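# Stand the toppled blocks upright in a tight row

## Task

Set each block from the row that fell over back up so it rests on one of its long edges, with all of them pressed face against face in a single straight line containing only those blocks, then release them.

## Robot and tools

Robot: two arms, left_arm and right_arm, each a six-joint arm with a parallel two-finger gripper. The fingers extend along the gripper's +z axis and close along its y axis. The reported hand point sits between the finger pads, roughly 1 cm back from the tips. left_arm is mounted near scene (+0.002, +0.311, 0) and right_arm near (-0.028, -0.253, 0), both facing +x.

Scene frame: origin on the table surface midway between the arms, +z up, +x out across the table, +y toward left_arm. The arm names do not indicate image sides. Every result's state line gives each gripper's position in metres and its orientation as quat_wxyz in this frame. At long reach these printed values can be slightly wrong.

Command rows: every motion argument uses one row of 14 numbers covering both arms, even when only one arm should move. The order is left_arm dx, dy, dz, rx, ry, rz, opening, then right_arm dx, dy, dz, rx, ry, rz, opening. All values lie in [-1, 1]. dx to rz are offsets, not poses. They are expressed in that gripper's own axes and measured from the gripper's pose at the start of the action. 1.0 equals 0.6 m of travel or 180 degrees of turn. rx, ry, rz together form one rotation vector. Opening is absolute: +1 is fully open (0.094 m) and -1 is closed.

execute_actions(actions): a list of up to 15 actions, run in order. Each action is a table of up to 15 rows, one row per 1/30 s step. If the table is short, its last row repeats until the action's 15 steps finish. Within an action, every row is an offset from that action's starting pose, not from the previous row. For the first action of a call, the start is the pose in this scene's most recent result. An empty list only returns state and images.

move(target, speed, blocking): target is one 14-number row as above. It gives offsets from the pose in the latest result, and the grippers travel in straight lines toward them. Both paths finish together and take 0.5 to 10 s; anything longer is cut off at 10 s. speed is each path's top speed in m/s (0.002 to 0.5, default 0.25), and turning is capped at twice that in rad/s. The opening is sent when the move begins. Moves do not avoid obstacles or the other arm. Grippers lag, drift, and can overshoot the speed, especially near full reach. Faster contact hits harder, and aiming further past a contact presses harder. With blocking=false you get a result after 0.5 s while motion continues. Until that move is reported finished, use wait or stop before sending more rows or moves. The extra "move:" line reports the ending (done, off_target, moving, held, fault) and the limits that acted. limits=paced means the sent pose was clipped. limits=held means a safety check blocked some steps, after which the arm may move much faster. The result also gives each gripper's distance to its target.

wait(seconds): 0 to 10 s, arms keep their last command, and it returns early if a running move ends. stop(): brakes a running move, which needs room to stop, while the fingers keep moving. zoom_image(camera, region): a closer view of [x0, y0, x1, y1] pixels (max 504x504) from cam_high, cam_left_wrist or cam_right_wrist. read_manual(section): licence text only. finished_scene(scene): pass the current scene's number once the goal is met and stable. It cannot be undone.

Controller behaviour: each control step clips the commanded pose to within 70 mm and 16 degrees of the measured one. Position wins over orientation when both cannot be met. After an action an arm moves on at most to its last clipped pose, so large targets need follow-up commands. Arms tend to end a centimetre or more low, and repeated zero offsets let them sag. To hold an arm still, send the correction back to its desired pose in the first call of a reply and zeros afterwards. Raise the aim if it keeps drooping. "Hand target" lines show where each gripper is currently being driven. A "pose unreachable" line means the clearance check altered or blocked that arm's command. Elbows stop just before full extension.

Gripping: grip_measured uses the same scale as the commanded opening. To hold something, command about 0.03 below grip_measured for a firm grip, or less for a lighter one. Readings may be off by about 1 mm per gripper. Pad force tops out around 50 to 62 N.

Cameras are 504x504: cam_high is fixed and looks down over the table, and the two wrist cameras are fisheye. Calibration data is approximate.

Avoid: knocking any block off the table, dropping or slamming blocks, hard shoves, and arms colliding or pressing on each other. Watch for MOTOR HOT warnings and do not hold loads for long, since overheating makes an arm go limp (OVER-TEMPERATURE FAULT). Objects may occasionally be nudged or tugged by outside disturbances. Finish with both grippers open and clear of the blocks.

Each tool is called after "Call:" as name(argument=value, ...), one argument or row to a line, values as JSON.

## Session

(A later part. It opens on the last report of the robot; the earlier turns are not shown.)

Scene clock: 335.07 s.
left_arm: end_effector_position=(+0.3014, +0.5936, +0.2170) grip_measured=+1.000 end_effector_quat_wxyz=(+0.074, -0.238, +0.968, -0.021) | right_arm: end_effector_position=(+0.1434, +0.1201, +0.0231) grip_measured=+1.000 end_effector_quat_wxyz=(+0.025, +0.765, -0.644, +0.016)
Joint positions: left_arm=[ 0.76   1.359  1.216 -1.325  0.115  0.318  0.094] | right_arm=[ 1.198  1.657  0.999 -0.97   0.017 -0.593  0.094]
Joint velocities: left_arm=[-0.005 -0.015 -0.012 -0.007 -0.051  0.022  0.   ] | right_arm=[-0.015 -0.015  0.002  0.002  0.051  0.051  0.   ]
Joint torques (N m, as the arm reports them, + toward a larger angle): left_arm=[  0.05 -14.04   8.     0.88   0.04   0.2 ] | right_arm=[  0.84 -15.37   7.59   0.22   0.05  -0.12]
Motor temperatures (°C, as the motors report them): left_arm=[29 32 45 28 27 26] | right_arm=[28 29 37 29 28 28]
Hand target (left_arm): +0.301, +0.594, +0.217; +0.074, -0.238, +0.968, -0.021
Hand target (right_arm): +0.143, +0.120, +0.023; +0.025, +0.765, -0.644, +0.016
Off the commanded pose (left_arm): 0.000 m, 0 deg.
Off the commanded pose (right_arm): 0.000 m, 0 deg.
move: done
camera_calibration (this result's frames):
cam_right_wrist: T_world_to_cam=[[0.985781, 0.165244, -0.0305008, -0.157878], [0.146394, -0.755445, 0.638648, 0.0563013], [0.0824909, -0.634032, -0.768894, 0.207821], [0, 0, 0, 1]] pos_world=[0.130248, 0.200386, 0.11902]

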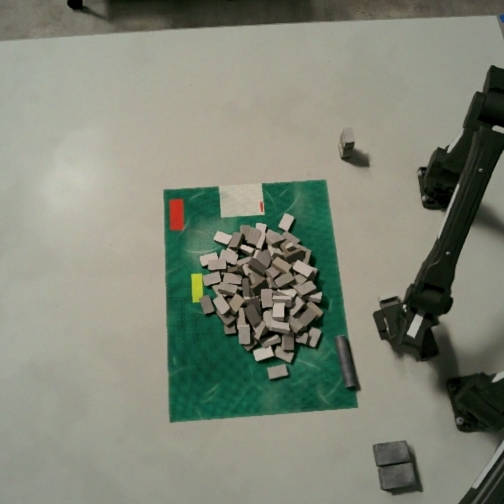

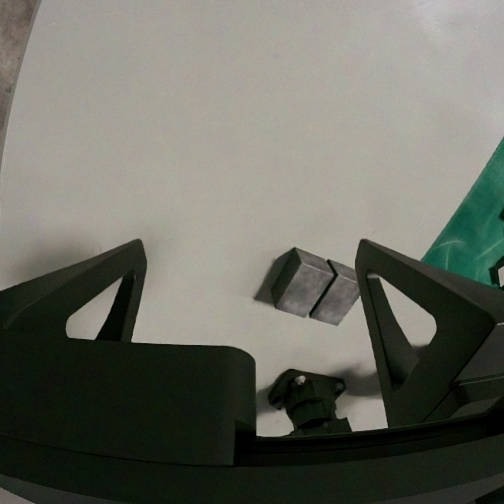

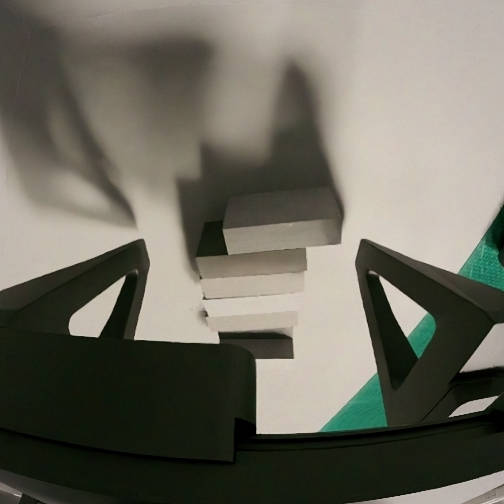

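One more; then grip and push back to close gaps.

Call:
move(
  target=[0,0,0,0,0,0,1,-0.055,-0.008,-0.01,0,0,0,1],
  speed=0.05,
)

Call:
move(
  target=[0,0,0,0,0,0,1,0,0,0,0,0,0,-0.15],
)

Call:
move(
  target=[0,0,0,0,0,0,1,0.03,0,-0.005,0,0,0,-0.15],
  speed=0.03,
)

Call:
move(
  target=[0,0,0,0,0,0,1,0,0,0,0,0,0,1],
)

Call:
move(
  target=[0,0,0,0,0,0,1,0.08,0,-0.12,0,-0.2,0,1],
  speed=0.1,
)

Scene clock: 344.17 s.
left_arm: end_effector_position=(+0.3014, +0.5936, +0.2170) grip_measured=+1.000 end_effector_quat_wxyz=(+0.074, -0.238, +0.968, -0.021) | right_arm: end_effector_position=(+0.1396, +0.1385, +0.0227) grip_measured=+1.000 end_effector_quat_wxyz=(+0.028, +0.766, -0.642, +0.018)
Joint positions: left_arm=[ 0.76   1.359  1.216 -1.325  0.115  0.318  0.094] | right_arm=[ 1.224  1.695  1.049 -0.988  0.017 -0.572  0.094]
Joint velocities: left_arm=[-0.015 -0.015  0.007 -0.017  0.022  0.051  0.   ] | right_arm=[-0.005  0.005  0.007 -0.007 -0.051 -0.007  0.   ]
Joint torques (N m, as the arm reports them, + toward a larger angle): left_arm=[ -0.04 -13.76   7.97   0.93   0.03   0.2 ] | right_arm=[  1.66 -14.57  11.84  -0.39  -0.07   0.01]
Motor temperatures (°C, as the motors report them): left_arm=[29 32 45 28 27 26] | right_arm=[28 29 37 29 28 28]
Hand target (left_arm): +0.301, +0.594, +0.217; +0.074, -0.238, +0.968, -0.021
Hand target (right_arm): +0.142, +0.153, +0.028; +0.024, +0.765, -0.644, +0.016
Off the commanded pose (left_arm): 0.000 m, 0 deg.
Off the commanded pose (right_arm): 0.016 m, 0 deg.
move: off_target (right_arm)
camera_calibration (this result's frames):
cam_right_wrist: T_world_to_cam=[[0.984963, 0.16959, -0.0329821, -0.157605], [0.150781, -0.750613, 0.643308, 0.0696733], [0.0843417, -0.638607, -0.764897, 0.219763], [0, 0, 0, 1]] pos_world=[0.126194, 0.219368, 0.118076]

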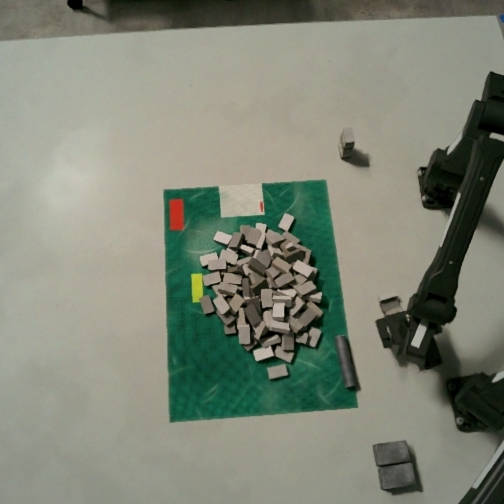

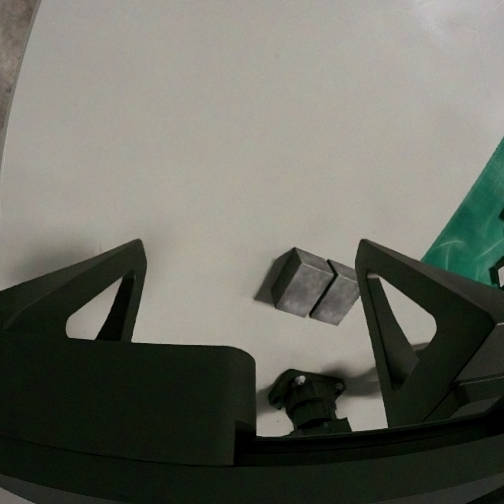

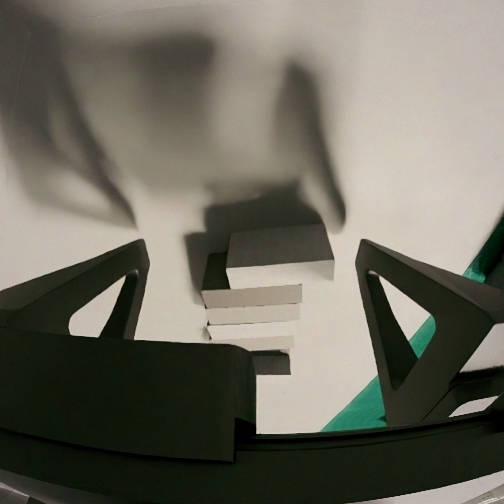

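Scene clock: 344.67 s.
left_arm: end_effector_position=(+0.3014, +0.5936, +0.2170) grip_measured=+1.000 end_effector_quat_wxyz=(+0.074, -0.238, +0.968, -0.021) | right_arm: end_effector_position=(+0.1398, +0.1385, +0.0227) grip_measured=-0.091 end_effector_quat_wxyz=(+0.027, +0.766, -0.642, +0.018)
Joint positions: left_arm=[ 0.76   1.359  1.216 -1.325  0.115  0.318  0.094] | right_arm=[ 1.224  1.695  1.049 -0.988  0.018 -0.572  0.043]
Joint velocities: left_arm=[-0.015 -0.005 -0.002  0.007  0.007 -0.022  0.   ] | right_arm=[ 0.005 -0.005  0.002 -0.002  0.037 -0.022  0.001]
Joint torques (N m, as the arm reports them, + toward a larger angle): left_arm=[  0.32 -13.57   8.     0.89   0.04   0.18] | right_arm=[  1.47 -16.39   7.81   0.19  -0.02  -0.12]
Motor temperatures (°C, as the motors report them): left_arm=[29 32 45 28 27 26] | right_arm=[28 29 37 29 28 28]
Hand target (left_arm): +0.301, +0.594, +0.217; +0.074, -0.238, +0.968, -0.021
Hand target (right_arm): +0.140, +0.139, +0.023; +0.028, +0.766, -0.642, +0.018
Off the commanded pose (left_arm): 0.000 m, 0 deg.
Off the commanded pose (right_arm): 0.000 m, 0 deg.
move: done
camera_calibration (this result's frames):
cam_right_wrist: T_world_to_cam=[[0.984985, 0.169647, -0.0320195, -0.157803], [0.150158, -0.750318, 0.643798, 0.069622], [0.0851934, -0.638939, -0.764525, 0.21962], [0, 0, 0, 1]] pos_world=[0.126269, 0.219333, 0.11803]

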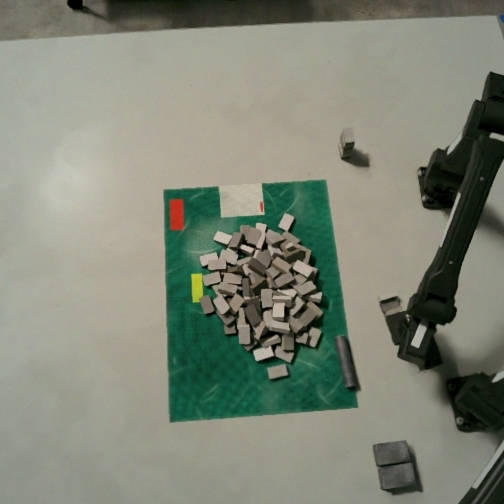

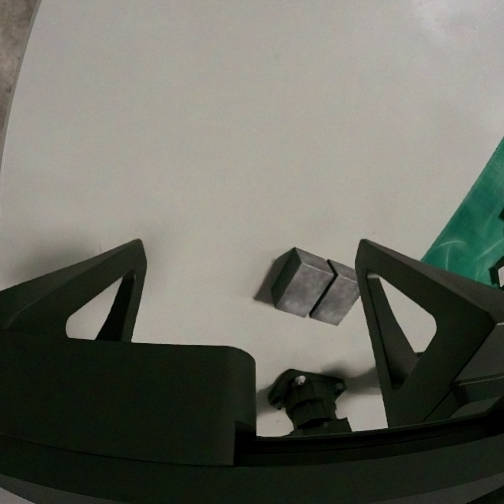

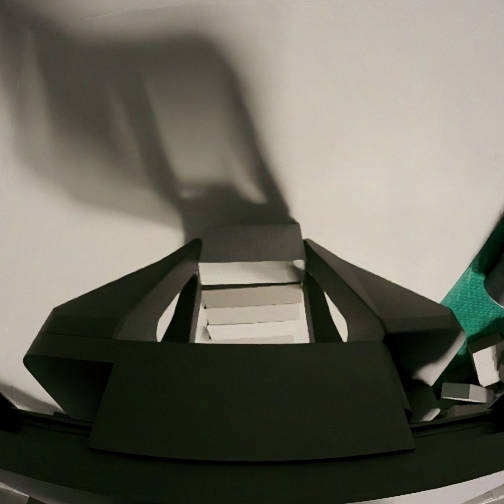

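Scene clock: 345.53 s.
left_arm: end_effector_position=(+0.3014, +0.5936, +0.2170) grip_measured=+1.000 end_effector_quat_wxyz=(+0.074, -0.238, +0.968, -0.021) | right_arm: end_effector_position=(+0.1396, +0.1283, +0.0232) grip_measured=-0.091 end_effector_quat_wxyz=(+0.030, +0.767, -0.641, +0.018)
Joint positions: left_arm=[ 0.76   1.359  1.216 -1.325  0.115  0.318  0.094] | right_arm=[ 1.215  1.676  1.025 -0.988  0.017 -0.585  0.043]
Joint velocities: left_arm=[-0.015 -0.015 -0.012 -0.017  0.037  0.037  0.   ] | right_arm=[ 0.005 -0.024 -0.012 -0.012 -0.037  0.007 -0.001]
Joint torques (N m, as the arm reports them, + toward a larger angle): left_arm=[  0.   -13.21   7.96   1.04   0.06   0.19] | right_arm=[ -0.77 -17.49   6.1    0.37   0.15  -0.21]
Motor temperatures (°C, as the motors report them): left_arm=[29 32 45 28 27 26] | right_arm=[28 29 37 29 28 28]
Hand target (left_arm): +0.301, +0.594, +0.217; +0.074, -0.238, +0.968, -0.021
Hand target (right_arm): +0.143, +0.121, +0.026; +0.028, +0.766, -0.642, +0.018
Off the commanded pose (left_arm): 0.000 m, 0 deg.
Off the commanded pose (right_arm): 0.009 m, 0 deg.
move: done
camera_calibration (this result's frames):
cam_right_wrist: T_world_to_cam=[[0.984277, 0.172774, -0.0367177, -0.156066], [0.15524, -0.747005, 0.646439, 0.0604567], [0.0842596, -0.641975, -0.762081, 0.213988], [0, 0, 0, 1]] pos_world=[0.126196, 0.209501, 0.118265]

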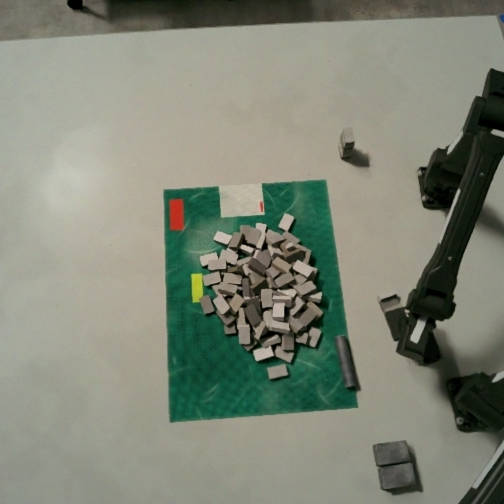

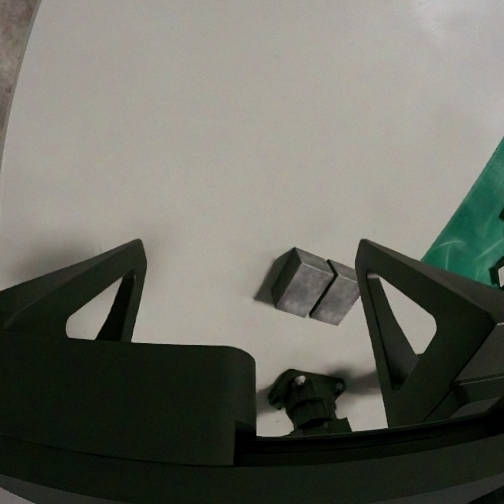

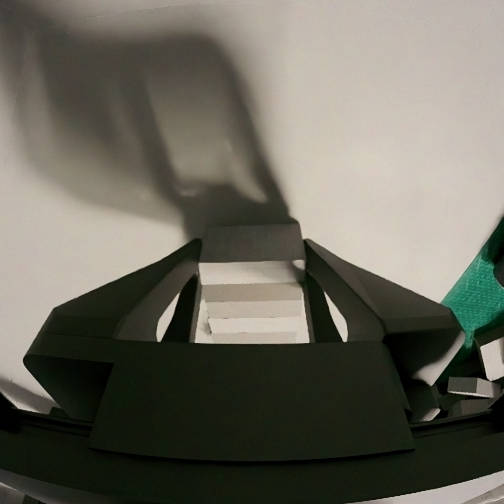

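Scene clock: 346.03 s.
left_arm: end_effector_position=(+0.3014, +0.5936, +0.2170) grip_measured=+1.000 end_effector_quat_wxyz=(+0.074, -0.238, +0.968, -0.021) | right_arm: end_effector_position=(+0.1396, +0.1283, +0.0232) grip_measured=+1.000 end_effector_quat_wxyz=(+0.030, +0.767, -0.641, +0.018)
Joint positions: left_arm=[ 0.76   1.359  1.216 -1.325  0.115  0.318  0.094] | right_arm=[ 1.215  1.676  1.025 -0.988  0.017 -0.585  0.094]
Joint velocities: left_arm=[-0.015 -0.005  0.002  0.007 -0.051 -0.007  0.   ] | right_arm=[-0.005 -0.015  0.012  0.002 -0.037 -0.022  0.   ]
Joint torques (N m, as the arm reports them, + toward a larger angle): left_arm=[  0.23 -13.55   8.1    0.86   0.04   0.17] | right_arm=[  1.56 -15.19   7.7    0.33  -0.03  -0.11]
Motor temperatures (°C, as the motors report them): left_arm=[29 32 45 28 27 26] | right_arm=[28 29 37 29 28 28]
Hand target (left_arm): +0.301, +0.594, +0.217; +0.074, -0.238, +0.968, -0.021
Hand target (right_arm): +0.140, +0.128, +0.023; +0.030, +0.767, -0.641, +0.018
Off the commanded pose (left_arm): 0.000 m, 0 deg.
Off the commanded pose (right_arm): 0.000 m, 0 deg.
move: done
camera_calibration (this result's frames):
cam_right_wrist: T_world_to_cam=[[0.984269, 0.172754, -0.0370358, -0.156], [0.155446, -0.747106, 0.646273, 0.0604741], [0.0839764, -0.641863, -0.762207, 0.214037], [0, 0, 0, 1]] pos_world=[0.126171, 0.209513, 0.11828]

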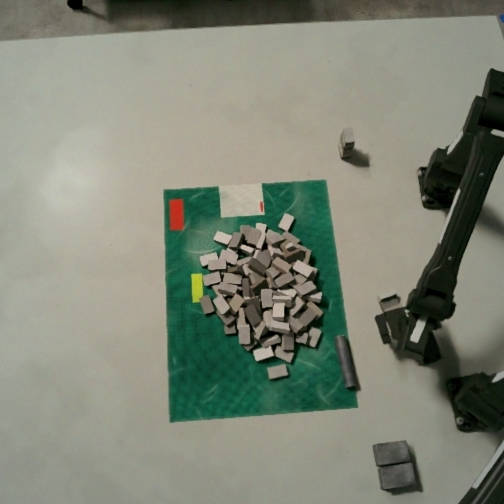

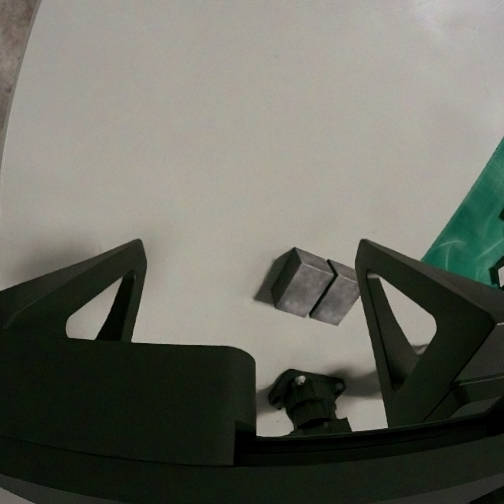

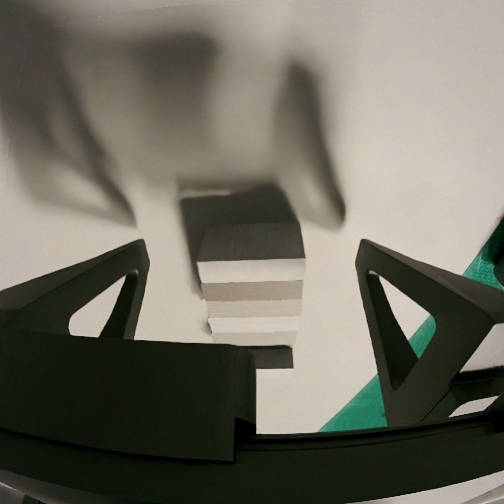

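Scene clock: 349.50 s.
left_arm: end_effector_position=(+0.3014, +0.5936, +0.2170) grip_measured=+1.000 end_effector_quat_wxyz=(+0.074, -0.238, +0.968, -0.021) | right_arm: end_effector_position=(+0.1483, +0.0867, +0.0974) grip_measured=+1.000 end_effector_quat_wxyz=(-0.154, +0.731, -0.626, -0.224)
Joint positions: left_arm=[ 0.76   1.359  1.216 -1.325  0.115  0.318  0.094] | right_arm=[ 0.954  1.258  0.711 -0.671 -0.433 -0.745  0.094]
Joint velocities: left_arm=[-0.005 -0.005  0.007  0.002 -0.007 -0.051  0.   ] | right_arm=[-0.005 -0.005 -0.017 -0.007  0.007  0.022  0.   ]
Joint torques (N m, as the arm reports them, + toward a larger angle): left_arm=[  0.22 -13.6    8.01   0.97   0.05   0.2 ] | right_arm=[  0.77 -10.85   7.63   1.95  -0.38  -0.19]
Motor temperatures (°C, as the motors report them): left_arm=[29 32 46 28 27 26] | right_arm=[28 29 37 29 28 28]
Hand target (left_arm): +0.301, +0.594, +0.217; +0.074, -0.238, +0.968, -0.021
Hand target (right_arm): +0.150, +0.085, +0.097; -0.165, +0.733, -0.621, -0.224
Off the commanded pose (left_arm): 0.000 m, 0 deg.
Off the commanded pose (right_arm): 0.001 m, 2 deg.
move: done
camera_calibration (this result's frames):
cam_right_wrist: T_world_to_cam=[[0.982436, 0.173582, -0.0684796, -0.151415], [0.179217, -0.97994, 0.0871749, 0.0511722], [-0.0519739, -0.0979165, -0.993837, 0.238679], [0, 0, 0, 1]] pos_world=[0.151989, 0.0997991, 0.222378]

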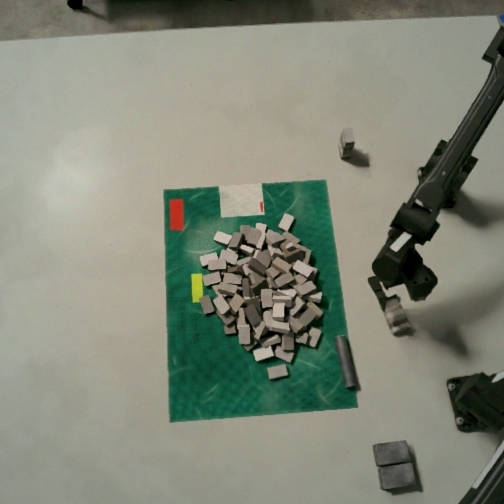

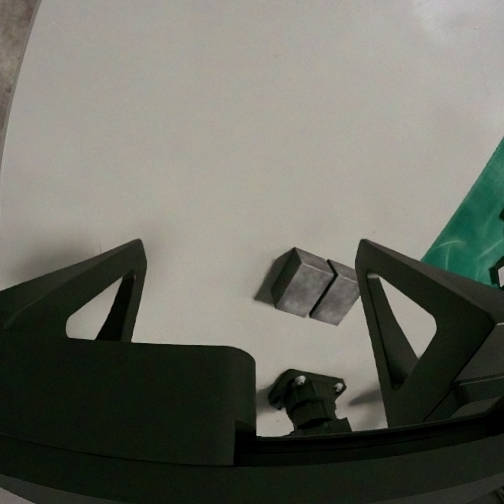

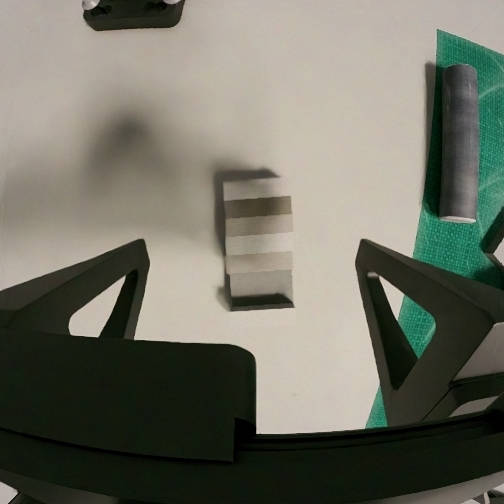

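Call:
execute_actions(
  actions=[],
)

Scene clock: 368.20 s.
left_arm: end_effector_position=(+0.3014, +0.5936, +0.2170) grip_measured=+1.000 end_effector_quat_wxyz=(+0.074, -0.238, +0.968, -0.021) | right_arm: end_effector_position=(+0.1483, +0.0867, +0.0974) grip_measured=+1.000 end_effector_quat_wxyz=(-0.154, +0.731, -0.625, -0.224)
Joint positions: left_arm=[ 0.76   1.359  1.216 -1.325  0.115  0.318  0.094] | right_arm=[ 0.954  1.258  0.711 -0.671 -0.433 -0.745  0.094]
Joint velocities: left_arm=[-0.015 -0.005 -0.002 -0.017 -0.007  0.007  0.   ] | right_arm=[-0.005  0.005 -0.007  0.022 -0.022 -0.037  0.   ]
Joint torques (N m, as the arm reports them, + toward a larger angle): left_arm=[ -0.15 -13.57   7.97   0.97   0.06   0.18] | right_arm=[  0.58 -11.54   7.72   1.8   -0.37  -0.18]
Motor temperatures (°C, as the motors report them): left_arm=[29 32 46 28 27 26] | right_arm=[28 29 37 29 28 28]
Hand target (left_arm): +0.301, +0.594, +0.217; +0.074, -0.238, +0.968, -0.021
Hand target (right_arm): +0.150, +0.085, +0.097; -0.165, +0.733, -0.621, -0.224
Off the commanded pose (left_arm): 0.000 m, 0 deg.
Off the commanded pose (right_arm): 0.001 m, 2 deg.
camera_calibration (this result's frames):
cam_right_wrist: T_world_to_cam=[[0.982349, 0.174227, -0.0680823, -0.151496], [0.17982, -0.979832, 0.0871433, 0.0510765], [-0.0515265, -0.0978477, -0.993867, 0.238609], [0, 0, 0, 1]] pos_world=[0.151933, 0.0997885, 0.222381]

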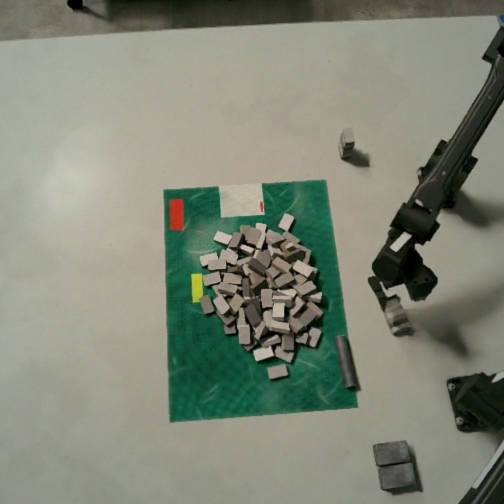

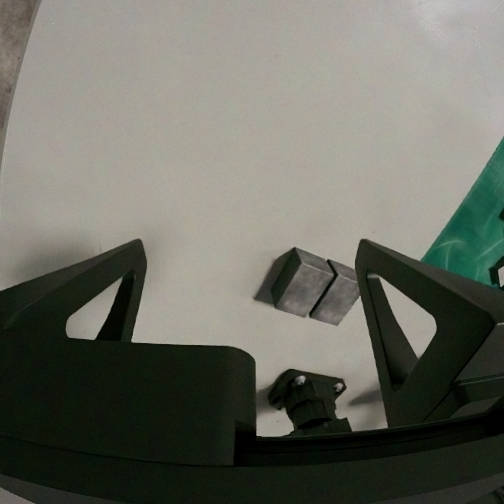

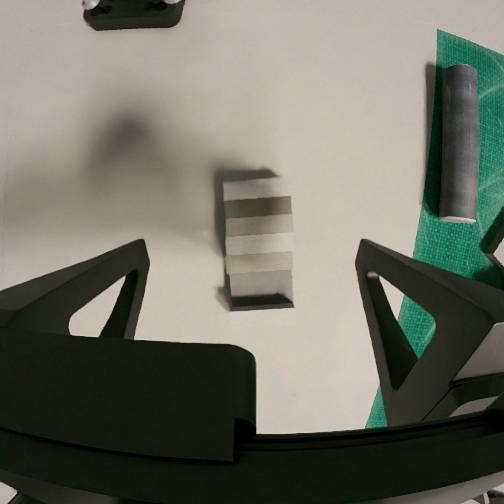

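Call:
zoom_image(
  camera="cam_right_wrist",
  region=[190, 150, 330, 330],
)

Call:
move(
  target=[0,0,0,0,0,0,1, 0.15,0,-0.2,0,0.1,0,1],
)

Call:
zoom_image(
  camera="cam_high",
  region=[330, 230, 470, 370],
)

Region (190, 150, 330, 330) of cam_right_wrist's 504x504 image, scaled by 2.800, with more detail than that image has.

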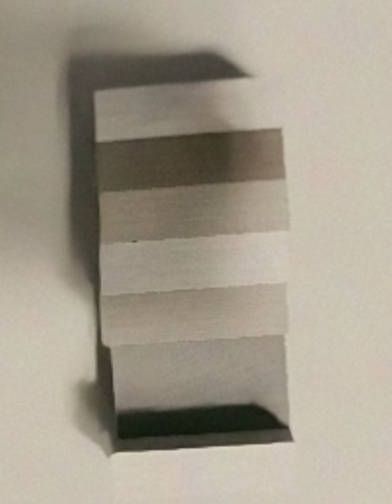

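Scene clock: 373.60 s.
left_arm: end_effector_position=(+0.3014, +0.5936, +0.2170) grip_measured=+1.000 end_effector_quat_wxyz=(+0.074, -0.238, +0.968, -0.021) | right_arm: end_effector_position=(+0.1633, -0.0601, +0.1322) grip_measured=+1.000 end_effector_quat_wxyz=(-0.036, +0.754, -0.647, -0.113)
Joint positions: left_arm=[ 0.76   1.359  1.216 -1.325  0.115  0.318  0.094] | right_arm=[ 0.693  1.077  0.749 -1.223 -0.236 -1.079  0.094]
Joint velocities: left_arm=[-0.015 -0.005 -0.012 -0.002  0.007 -0.037  0.   ] | right_arm=[-0.005 -0.005 -0.012 -0.007 -0.022  0.022  0.   ]
Joint torques (N m, as the arm reports them, + toward a larger angle): left_arm=[  0.02 -13.44   7.93   0.88   0.03   0.2 ] | right_arm=[ 0.5  -7.12 14.23 -0.27 -0.17 -0.2 ]
Motor temperatures (°C, as the motors report them): left_arm=[29 32 46 28 27 26] | right_arm=[28 29 37 29 28 28]
Hand target (left_arm): +0.301, +0.594, +0.217; +0.074, -0.238, +0.968, -0.021
Hand target (right_arm): +0.175, -0.053, +0.152; -0.055, +0.758, -0.641, -0.108
Off the commanded pose (left_arm): 0.000 m, 0 deg.
Off the commanded pose (right_arm): 0.026 m, 2 deg.
move: off_target (right_arm)
camera_calibration (this result's frames):
cam_right_wrist: T_world_to_cam=[[0.981329, 0.160558, -0.105895, -0.133936], [0.190001, -0.894755, 0.40412, -0.136889], [-0.0298651, -0.416695, -0.908556, 0.225716], [0, 0, 0, 1]] pos_world=[0.164185, -0.00692291, 0.246212]

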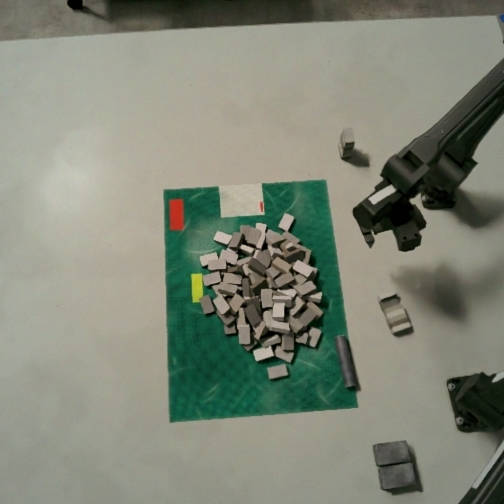

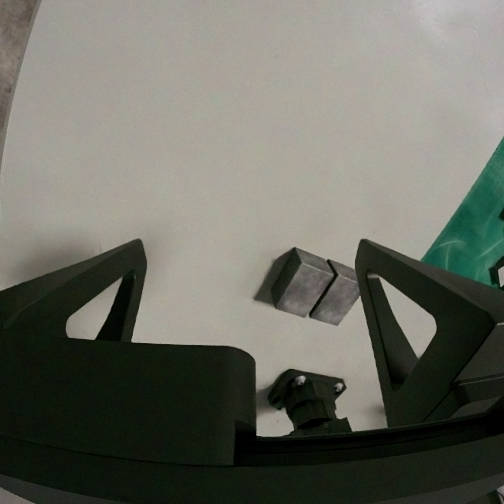

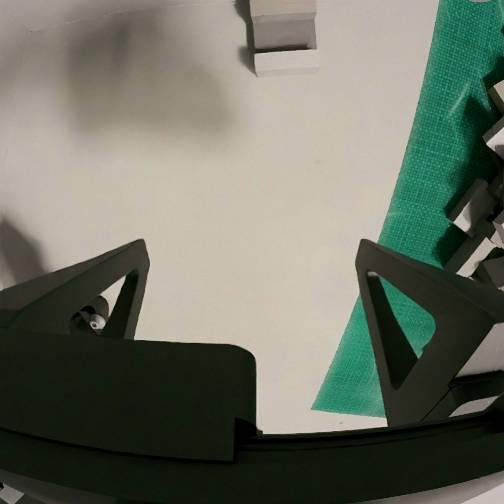

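Region (330, 230, 470, 370) of cam_high's 504x504 image, scaled by 3.600, with more detail than that image has.

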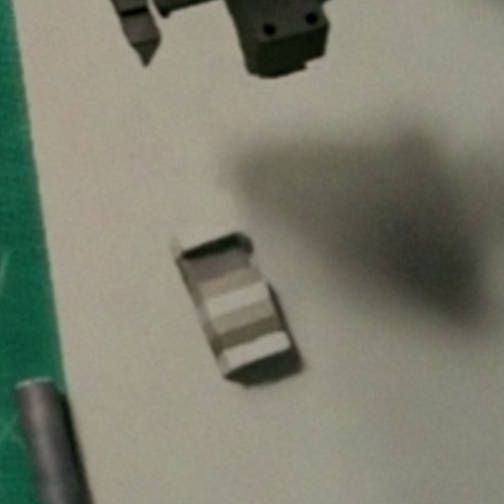

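Call:
move(
  target=[0,0,0,0,0,0,1, -0.155,-0.035,0.155,0,0.075,0,1],
)

Scene clock: 380.47 s.
left_arm: end_effector_position=(+0.3014, +0.5936, +0.2170) grip_measured=+1.000 end_effector_quat_wxyz=(+0.074, -0.238, +0.968, -0.021) | right_arm: end_effector_position=(+0.1459, +0.0346, +0.0490) grip_measured=+1.000 end_effector_quat_wxyz=(+0.065, +0.765, -0.640, -0.017)
Joint positions: left_arm=[ 0.76   1.359  1.216 -1.325  0.115  0.318  0.094] | right_arm=[ 1.052  1.48   0.862 -1.078 -0.051 -0.75   0.094]
Joint velocities: left_arm=[ 0.005 -0.015 -0.012 -0.012 -0.11  -0.066  0.   ] | right_arm=[-0.015  0.005  0.012 -0.012 -0.022  0.066  0.   ]
Joint torques (N m, as the arm reports them, + toward a larger angle): left_arm=[  0.06 -13.9    8.04   0.97   0.04   0.19] | right_arm=[  1.11 -12.51  11.94   0.56   0.02   0.02]
Motor temperatures (°C, as the motors report them): left_arm=[29 32 46 28 27 26] | right_arm=[28 29 39 29 28 28]
Hand target (left_arm): +0.301, +0.594, +0.217; +0.074, -0.238, +0.968, -0.021
Hand target (right_arm): +0.159, +0.053, +0.061; +0.038, +0.762, -0.646, -0.019
Off the commanded pose (left_arm): 0.000 m, 0 deg.
Off the commanded pose (right_arm): 0.024 m, 3 deg.
move: off_target (right_arm)
camera_calibration (this result's frames):
cam_right_wrist: T_world_to_cam=[[0.97669, 0.16694, -0.134936, -0.139048], [0.214583, -0.743058, 0.633892, -0.0353263], [0.00555704, -0.648071, -0.76156, 0.184642], [0, 0, 0, 1]] pos_world=[0.142361, 0.116625, 0.144247]

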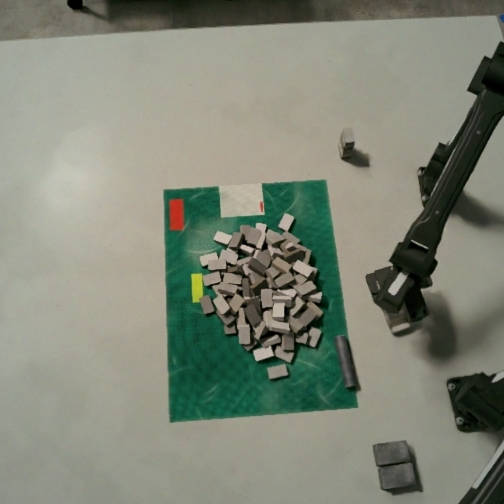

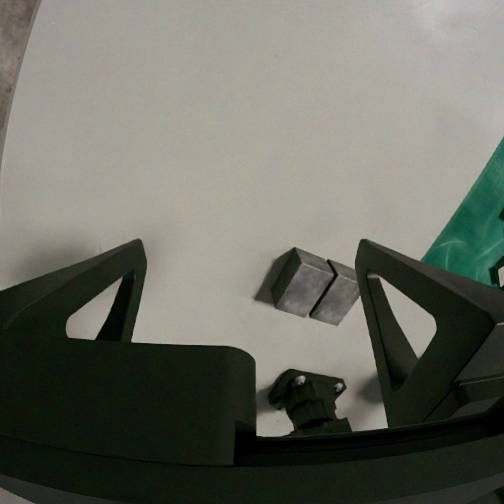

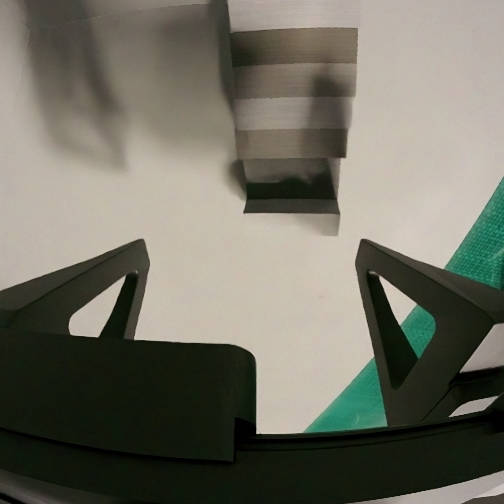

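Call:
move(
  target=[0,0,0,0,0,0,1, -0.01,-0.045,0.02,0.02,-0.02,0,1],
  speed=0.08,
)

Scene clock: 389.63 s.
left_arm: end_effector_position=(+0.3014, +0.5936, +0.2170) grip_measured=+1.000 end_effector_quat_wxyz=(+0.074, -0.238, +0.968, -0.021) | right_arm: end_effector_position=(+0.1686, +0.0485, +0.0429) grip_measured=+1.000 end_effector_quat_wxyz=(+0.016, +0.764, -0.644, -0.024)
Joint positions: left_arm=[ 0.76   1.359  1.216 -1.325  0.115  0.318  0.094] | right_arm=[ 1.02   1.487  0.857 -0.968 -0.051 -0.772  0.094]
Joint velocities: left_arm=[-0.005 -0.005 -0.007 -0.007  0.022 -0.022  0.   ] | right_arm=[-0.005  0.005 -0.002 -0.012 -0.066  0.037  0.   ]
Joint torques (N m, as the arm reports them, + toward a larger angle): left_arm=[  0.25 -13.33   8.     1.01   0.03   0.18] | right_arm=[  0.72 -10.54   6.69   1.17   0.05  -0.26]
Motor temperatures (°C, as the motors report them): left_arm=[29 32 46 28 27 26] | right_arm=[28 29 40 29 28 28]
Hand target (left_arm): +0.301, +0.594, +0.217; +0.074, -0.238, +0.968, -0.021
Hand target (right_arm): +0.170, +0.045, +0.034; +0.021, +0.765, -0.643, -0.022
Off the commanded pose (left_arm): 0.000 m, 0 deg.
Off the commanded pose (right_arm): 0.010 m, 1 deg.
move: done
camera_calibration (this result's frames):
cam_right_wrist: T_world_to_cam=[[0.98378, 0.16562, -0.0688927, -0.168292], [0.174542, -0.795271, 0.580585, -0.0144115], [0.041368, -0.583192, -0.81128, 0.181808], [0, 0, 0, 1]] pos_world=[0.160557, 0.12244, 0.14427]

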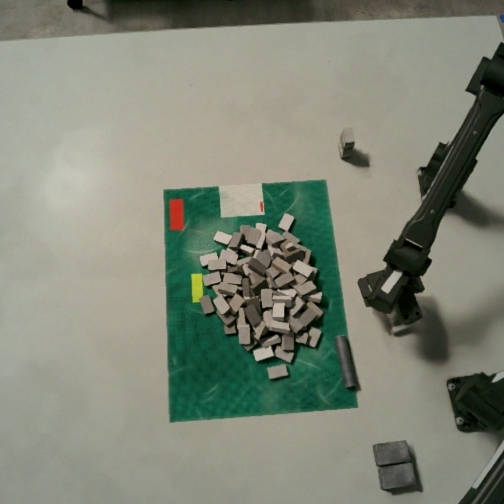

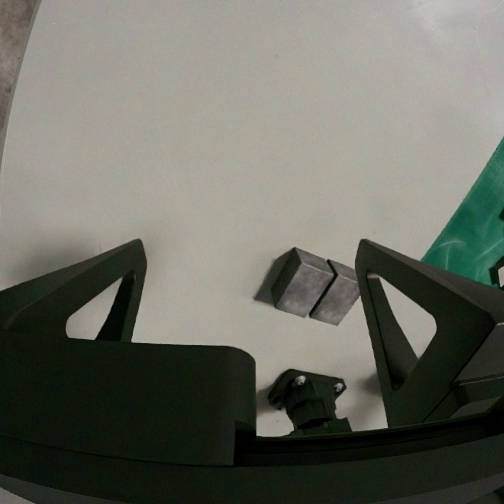

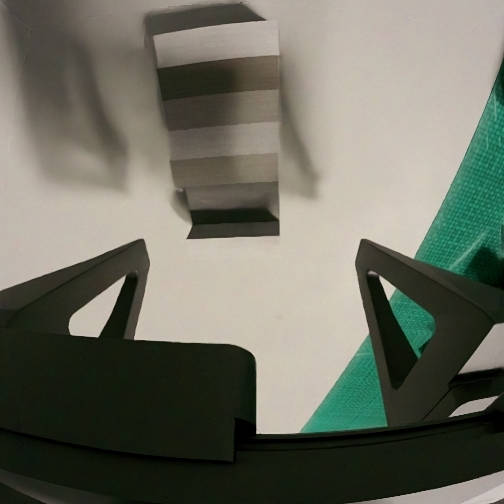

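Call:
move(
  target=[0,0,0,0,0,0,1, 0.02,0.012,0.035,0,0,0,1],
  speed=0.05,
)

Call:
move(
  target=[0,0,0,0,0,0,1, 0,0,0,0,0,0,-0.2],
)

Call:
move(
  target=[0,0,0,0,0,0,1, 0.13,0,-0.01,0,0,0,-0.2],
  speed=0.04,
)

Scene clock: 397.93 s.
left_arm: end_effector_position=(+0.3014, +0.5936, +0.2170) grip_measured=+1.000 end_effector_quat_wxyz=(+0.074, -0.238, +0.968, -0.021) | right_arm: end_effector_position=(+0.1616, +0.0382, +0.0272) grip_measured=+1.000 end_effector_quat_wxyz=(+0.017, +0.764, -0.644, -0.024)
Joint positions: left_arm=[ 0.76   1.359  1.216 -1.325  0.115  0.318  0.094] | right_arm=[ 1.02   1.487  0.805 -0.917 -0.051 -0.773  0.094]
Joint velocities: left_arm=[ 0.005 -0.015  0.017 -0.017 -0.081 -0.037  0.   ] | right_arm=[-0.005 -0.005 -0.017  0.027 -0.051  0.037  0.   ]
Joint torques (N m, as the arm reports them, + toward a larger angle): left_arm=[ -0.12 -13.8    7.88   0.91   0.03   0.19] | right_arm=[  0.04 -11.51   6.46   1.24  -0.05  -0.19]
Motor temperatures (°C, as the motors report them): left_arm=[29 32 47 28 27 26] | right_arm=[28 29 39 29 28 28]
Hand target (left_arm): +0.301, +0.594, +0.217; +0.074, -0.238, +0.968, -0.021
Hand target (right_arm): +0.162, +0.036, +0.022; +0.016, +0.764, -0.644, -0.024
Off the commanded pose (left_arm): 0.000 m, 0 deg.
Off the commanded pose (right_arm): 0.006 m, 0 deg.
move: done
camera_calibration (this result's frames):
cam_right_wrist: T_world_to_cam=[[0.983594, 0.166285, -0.0699394, -0.160697], [0.175646, -0.794433, 0.581399, -0.0124802], [0.0411158, -0.584146, -0.810607, 0.163437], [0, 0, 0, 1]] pos_world=[0.153533, 0.112278, 0.1285]

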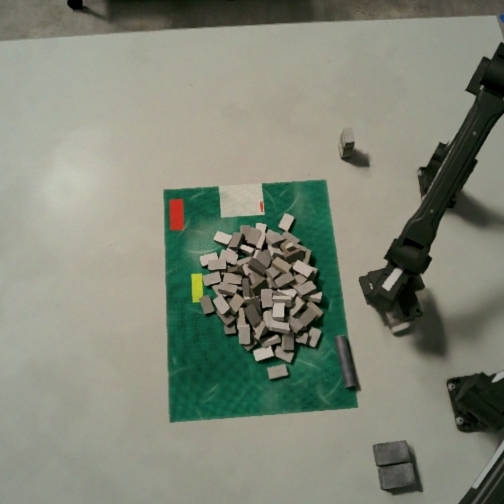

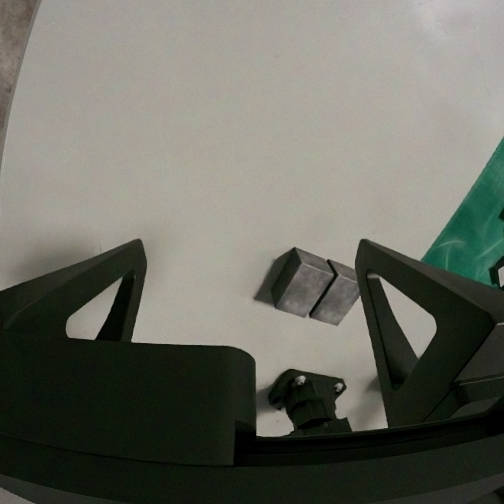

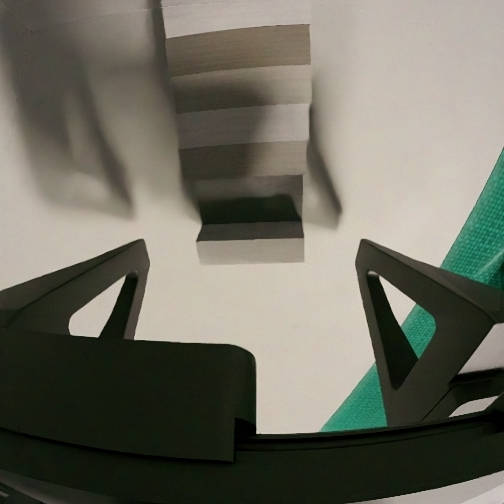

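Scene clock: 398.43 s.
left_arm: end_effector_position=(+0.3014, +0.5936, +0.2170) grip_measured=+1.000 end_effector_quat_wxyz=(+0.074, -0.238, +0.968, -0.021) | right_arm: end_effector_position=(+0.1615, +0.0383, +0.0272) grip_measured=-0.099 end_effector_quat_wxyz=(+0.017, +0.764, -0.644, -0.024)
Joint positions: left_arm=[ 0.76   1.359  1.216 -1.325  0.115  0.318  0.094] | right_arm=[ 1.02   1.487  0.805 -0.917 -0.051 -0.773  0.042]
Joint velocities: left_arm=[-0.015  0.005 -0.007  0.027  0.007  0.037  0.   ] | right_arm=[-0.015  0.015  0.002  0.002 -0.037 -0.007 -0.001]
Joint torques (N m, as the arm reports them, + toward a larger angle): left_arm=[ -0.14 -13.9    7.91   0.97   0.07   0.18] | right_arm=[  1.05 -12.53   7.49   0.48  -0.05  -0.1 ]
Motor temperatures (°C, as the motors report them): left_arm=[29 32 47 28 27 26] | right_arm=[28 29 39 29 28 28]
Hand target (left_arm): +0.301, +0.594, +0.217; +0.074, -0.238, +0.968, -0.021
Hand target (right_arm): +0.162, +0.038, +0.027; +0.017, +0.764, -0.644, -0.024
Off the commanded pose (left_arm): 0.000 m, 0 deg.
Off the commanded pose (right_arm): 0.000 m, 0 deg.
move: done
camera_calibration (this result's frames):
cam_right_wrist: T_world_to_cam=[[0.983574, 0.166289, -0.0702128, -0.16064], [0.17582, -0.79456, 0.581173, -0.0124602], [0.0408544, -0.583971, -0.810746, 0.163503], [0, 0, 0, 1]] pos_world=[0.153512, 0.112293, 0.128522]

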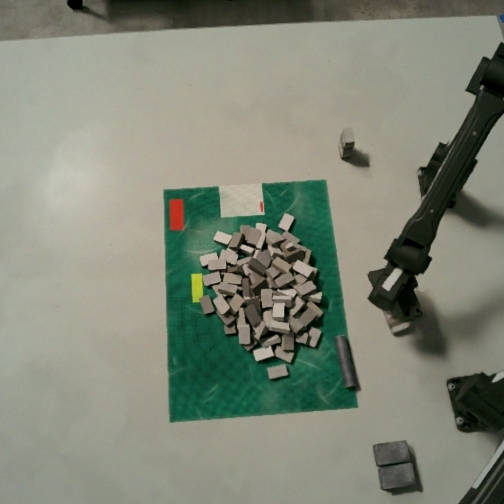

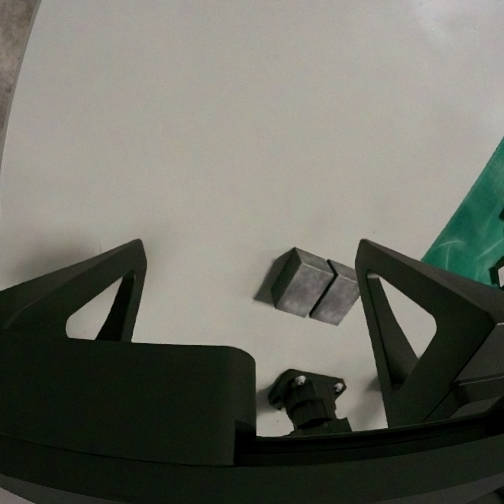

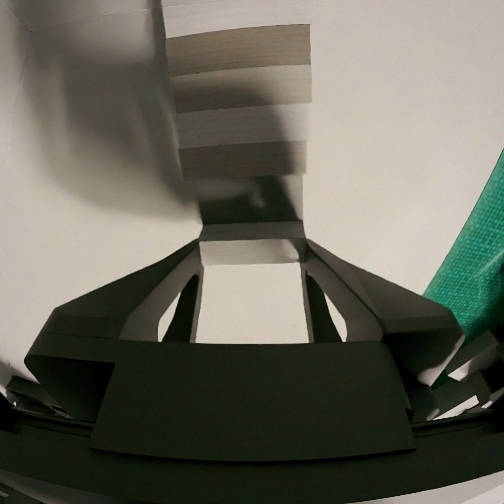

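Scene clock: 400.70 s.
left_arm: end_effector_position=(+0.3014, +0.5936, +0.2170) grip_measured=+1.000 end_effector_quat_wxyz=(+0.074, -0.238, +0.968, -0.021) | right_arm: end_effector_position=(+0.1791, -0.0320, +0.0294) grip_measured=-0.099 end_effector_quat_wxyz=(+0.013, +0.762, -0.647, -0.026)
Joint positions: left_arm=[ 0.76   1.359  1.216 -1.325  0.115  0.318  0.094] | right_arm=[ 0.841  1.37   0.69  -0.92  -0.05  -0.945  0.042]
Joint velocities: left_arm=[ 0.005 -0.005 -0.012 -0.002  0.095  0.007  0.   ] | right_arm=[-0.005 -0.024 -0.017 -0.002 -0.095  0.051 -0.001]
Joint torques (N m, as the arm reports them, + toward a larger angle): left_arm=[  0.24 -13.64   7.96   0.86   0.07   0.19] | right_arm=[  0.25 -11.83   6.6   -0.44  -0.05  -0.22]
Motor temperatures (°C, as the motors report them): left_arm=[29 32 47 28 27 26] | right_arm=[28 29 38 29 28 28]
Hand target (left_arm): +0.301, +0.594, +0.217; +0.074, -0.238, +0.968, -0.021
Hand target (right_arm): +0.176, -0.039, +0.031; +0.018, +0.764, -0.644, -0.026
Off the commanded pose (left_arm): 0.000 m, 0 deg.
Off the commanded pose (right_arm): 0.008 m, 1 deg.
move: done
camera_calibration (this result's frames):
cam_right_wrist: T_world_to_cam=[[0.984818, 0.160266, -0.0666991, -0.166629], [0.169245, -0.801013, 0.574224, -0.0714959], [0.0386018, -0.576795, -0.815976, 0.12441], [0, 0, 0, 1]] pos_world=[0.171397, 0.0411951, 0.131457]

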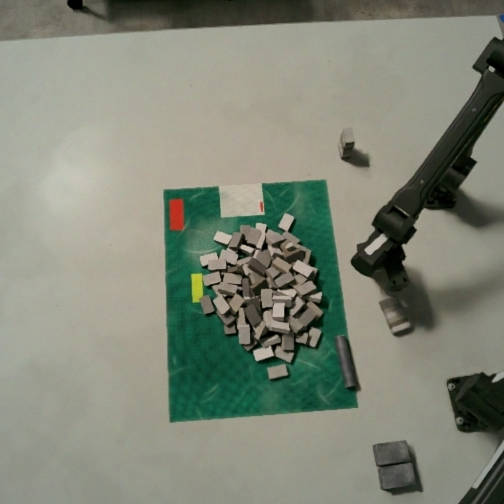

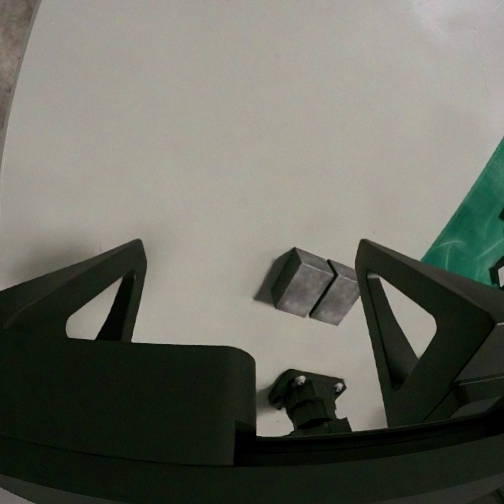

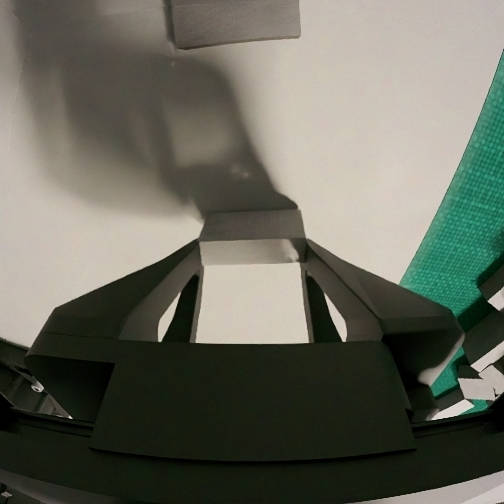

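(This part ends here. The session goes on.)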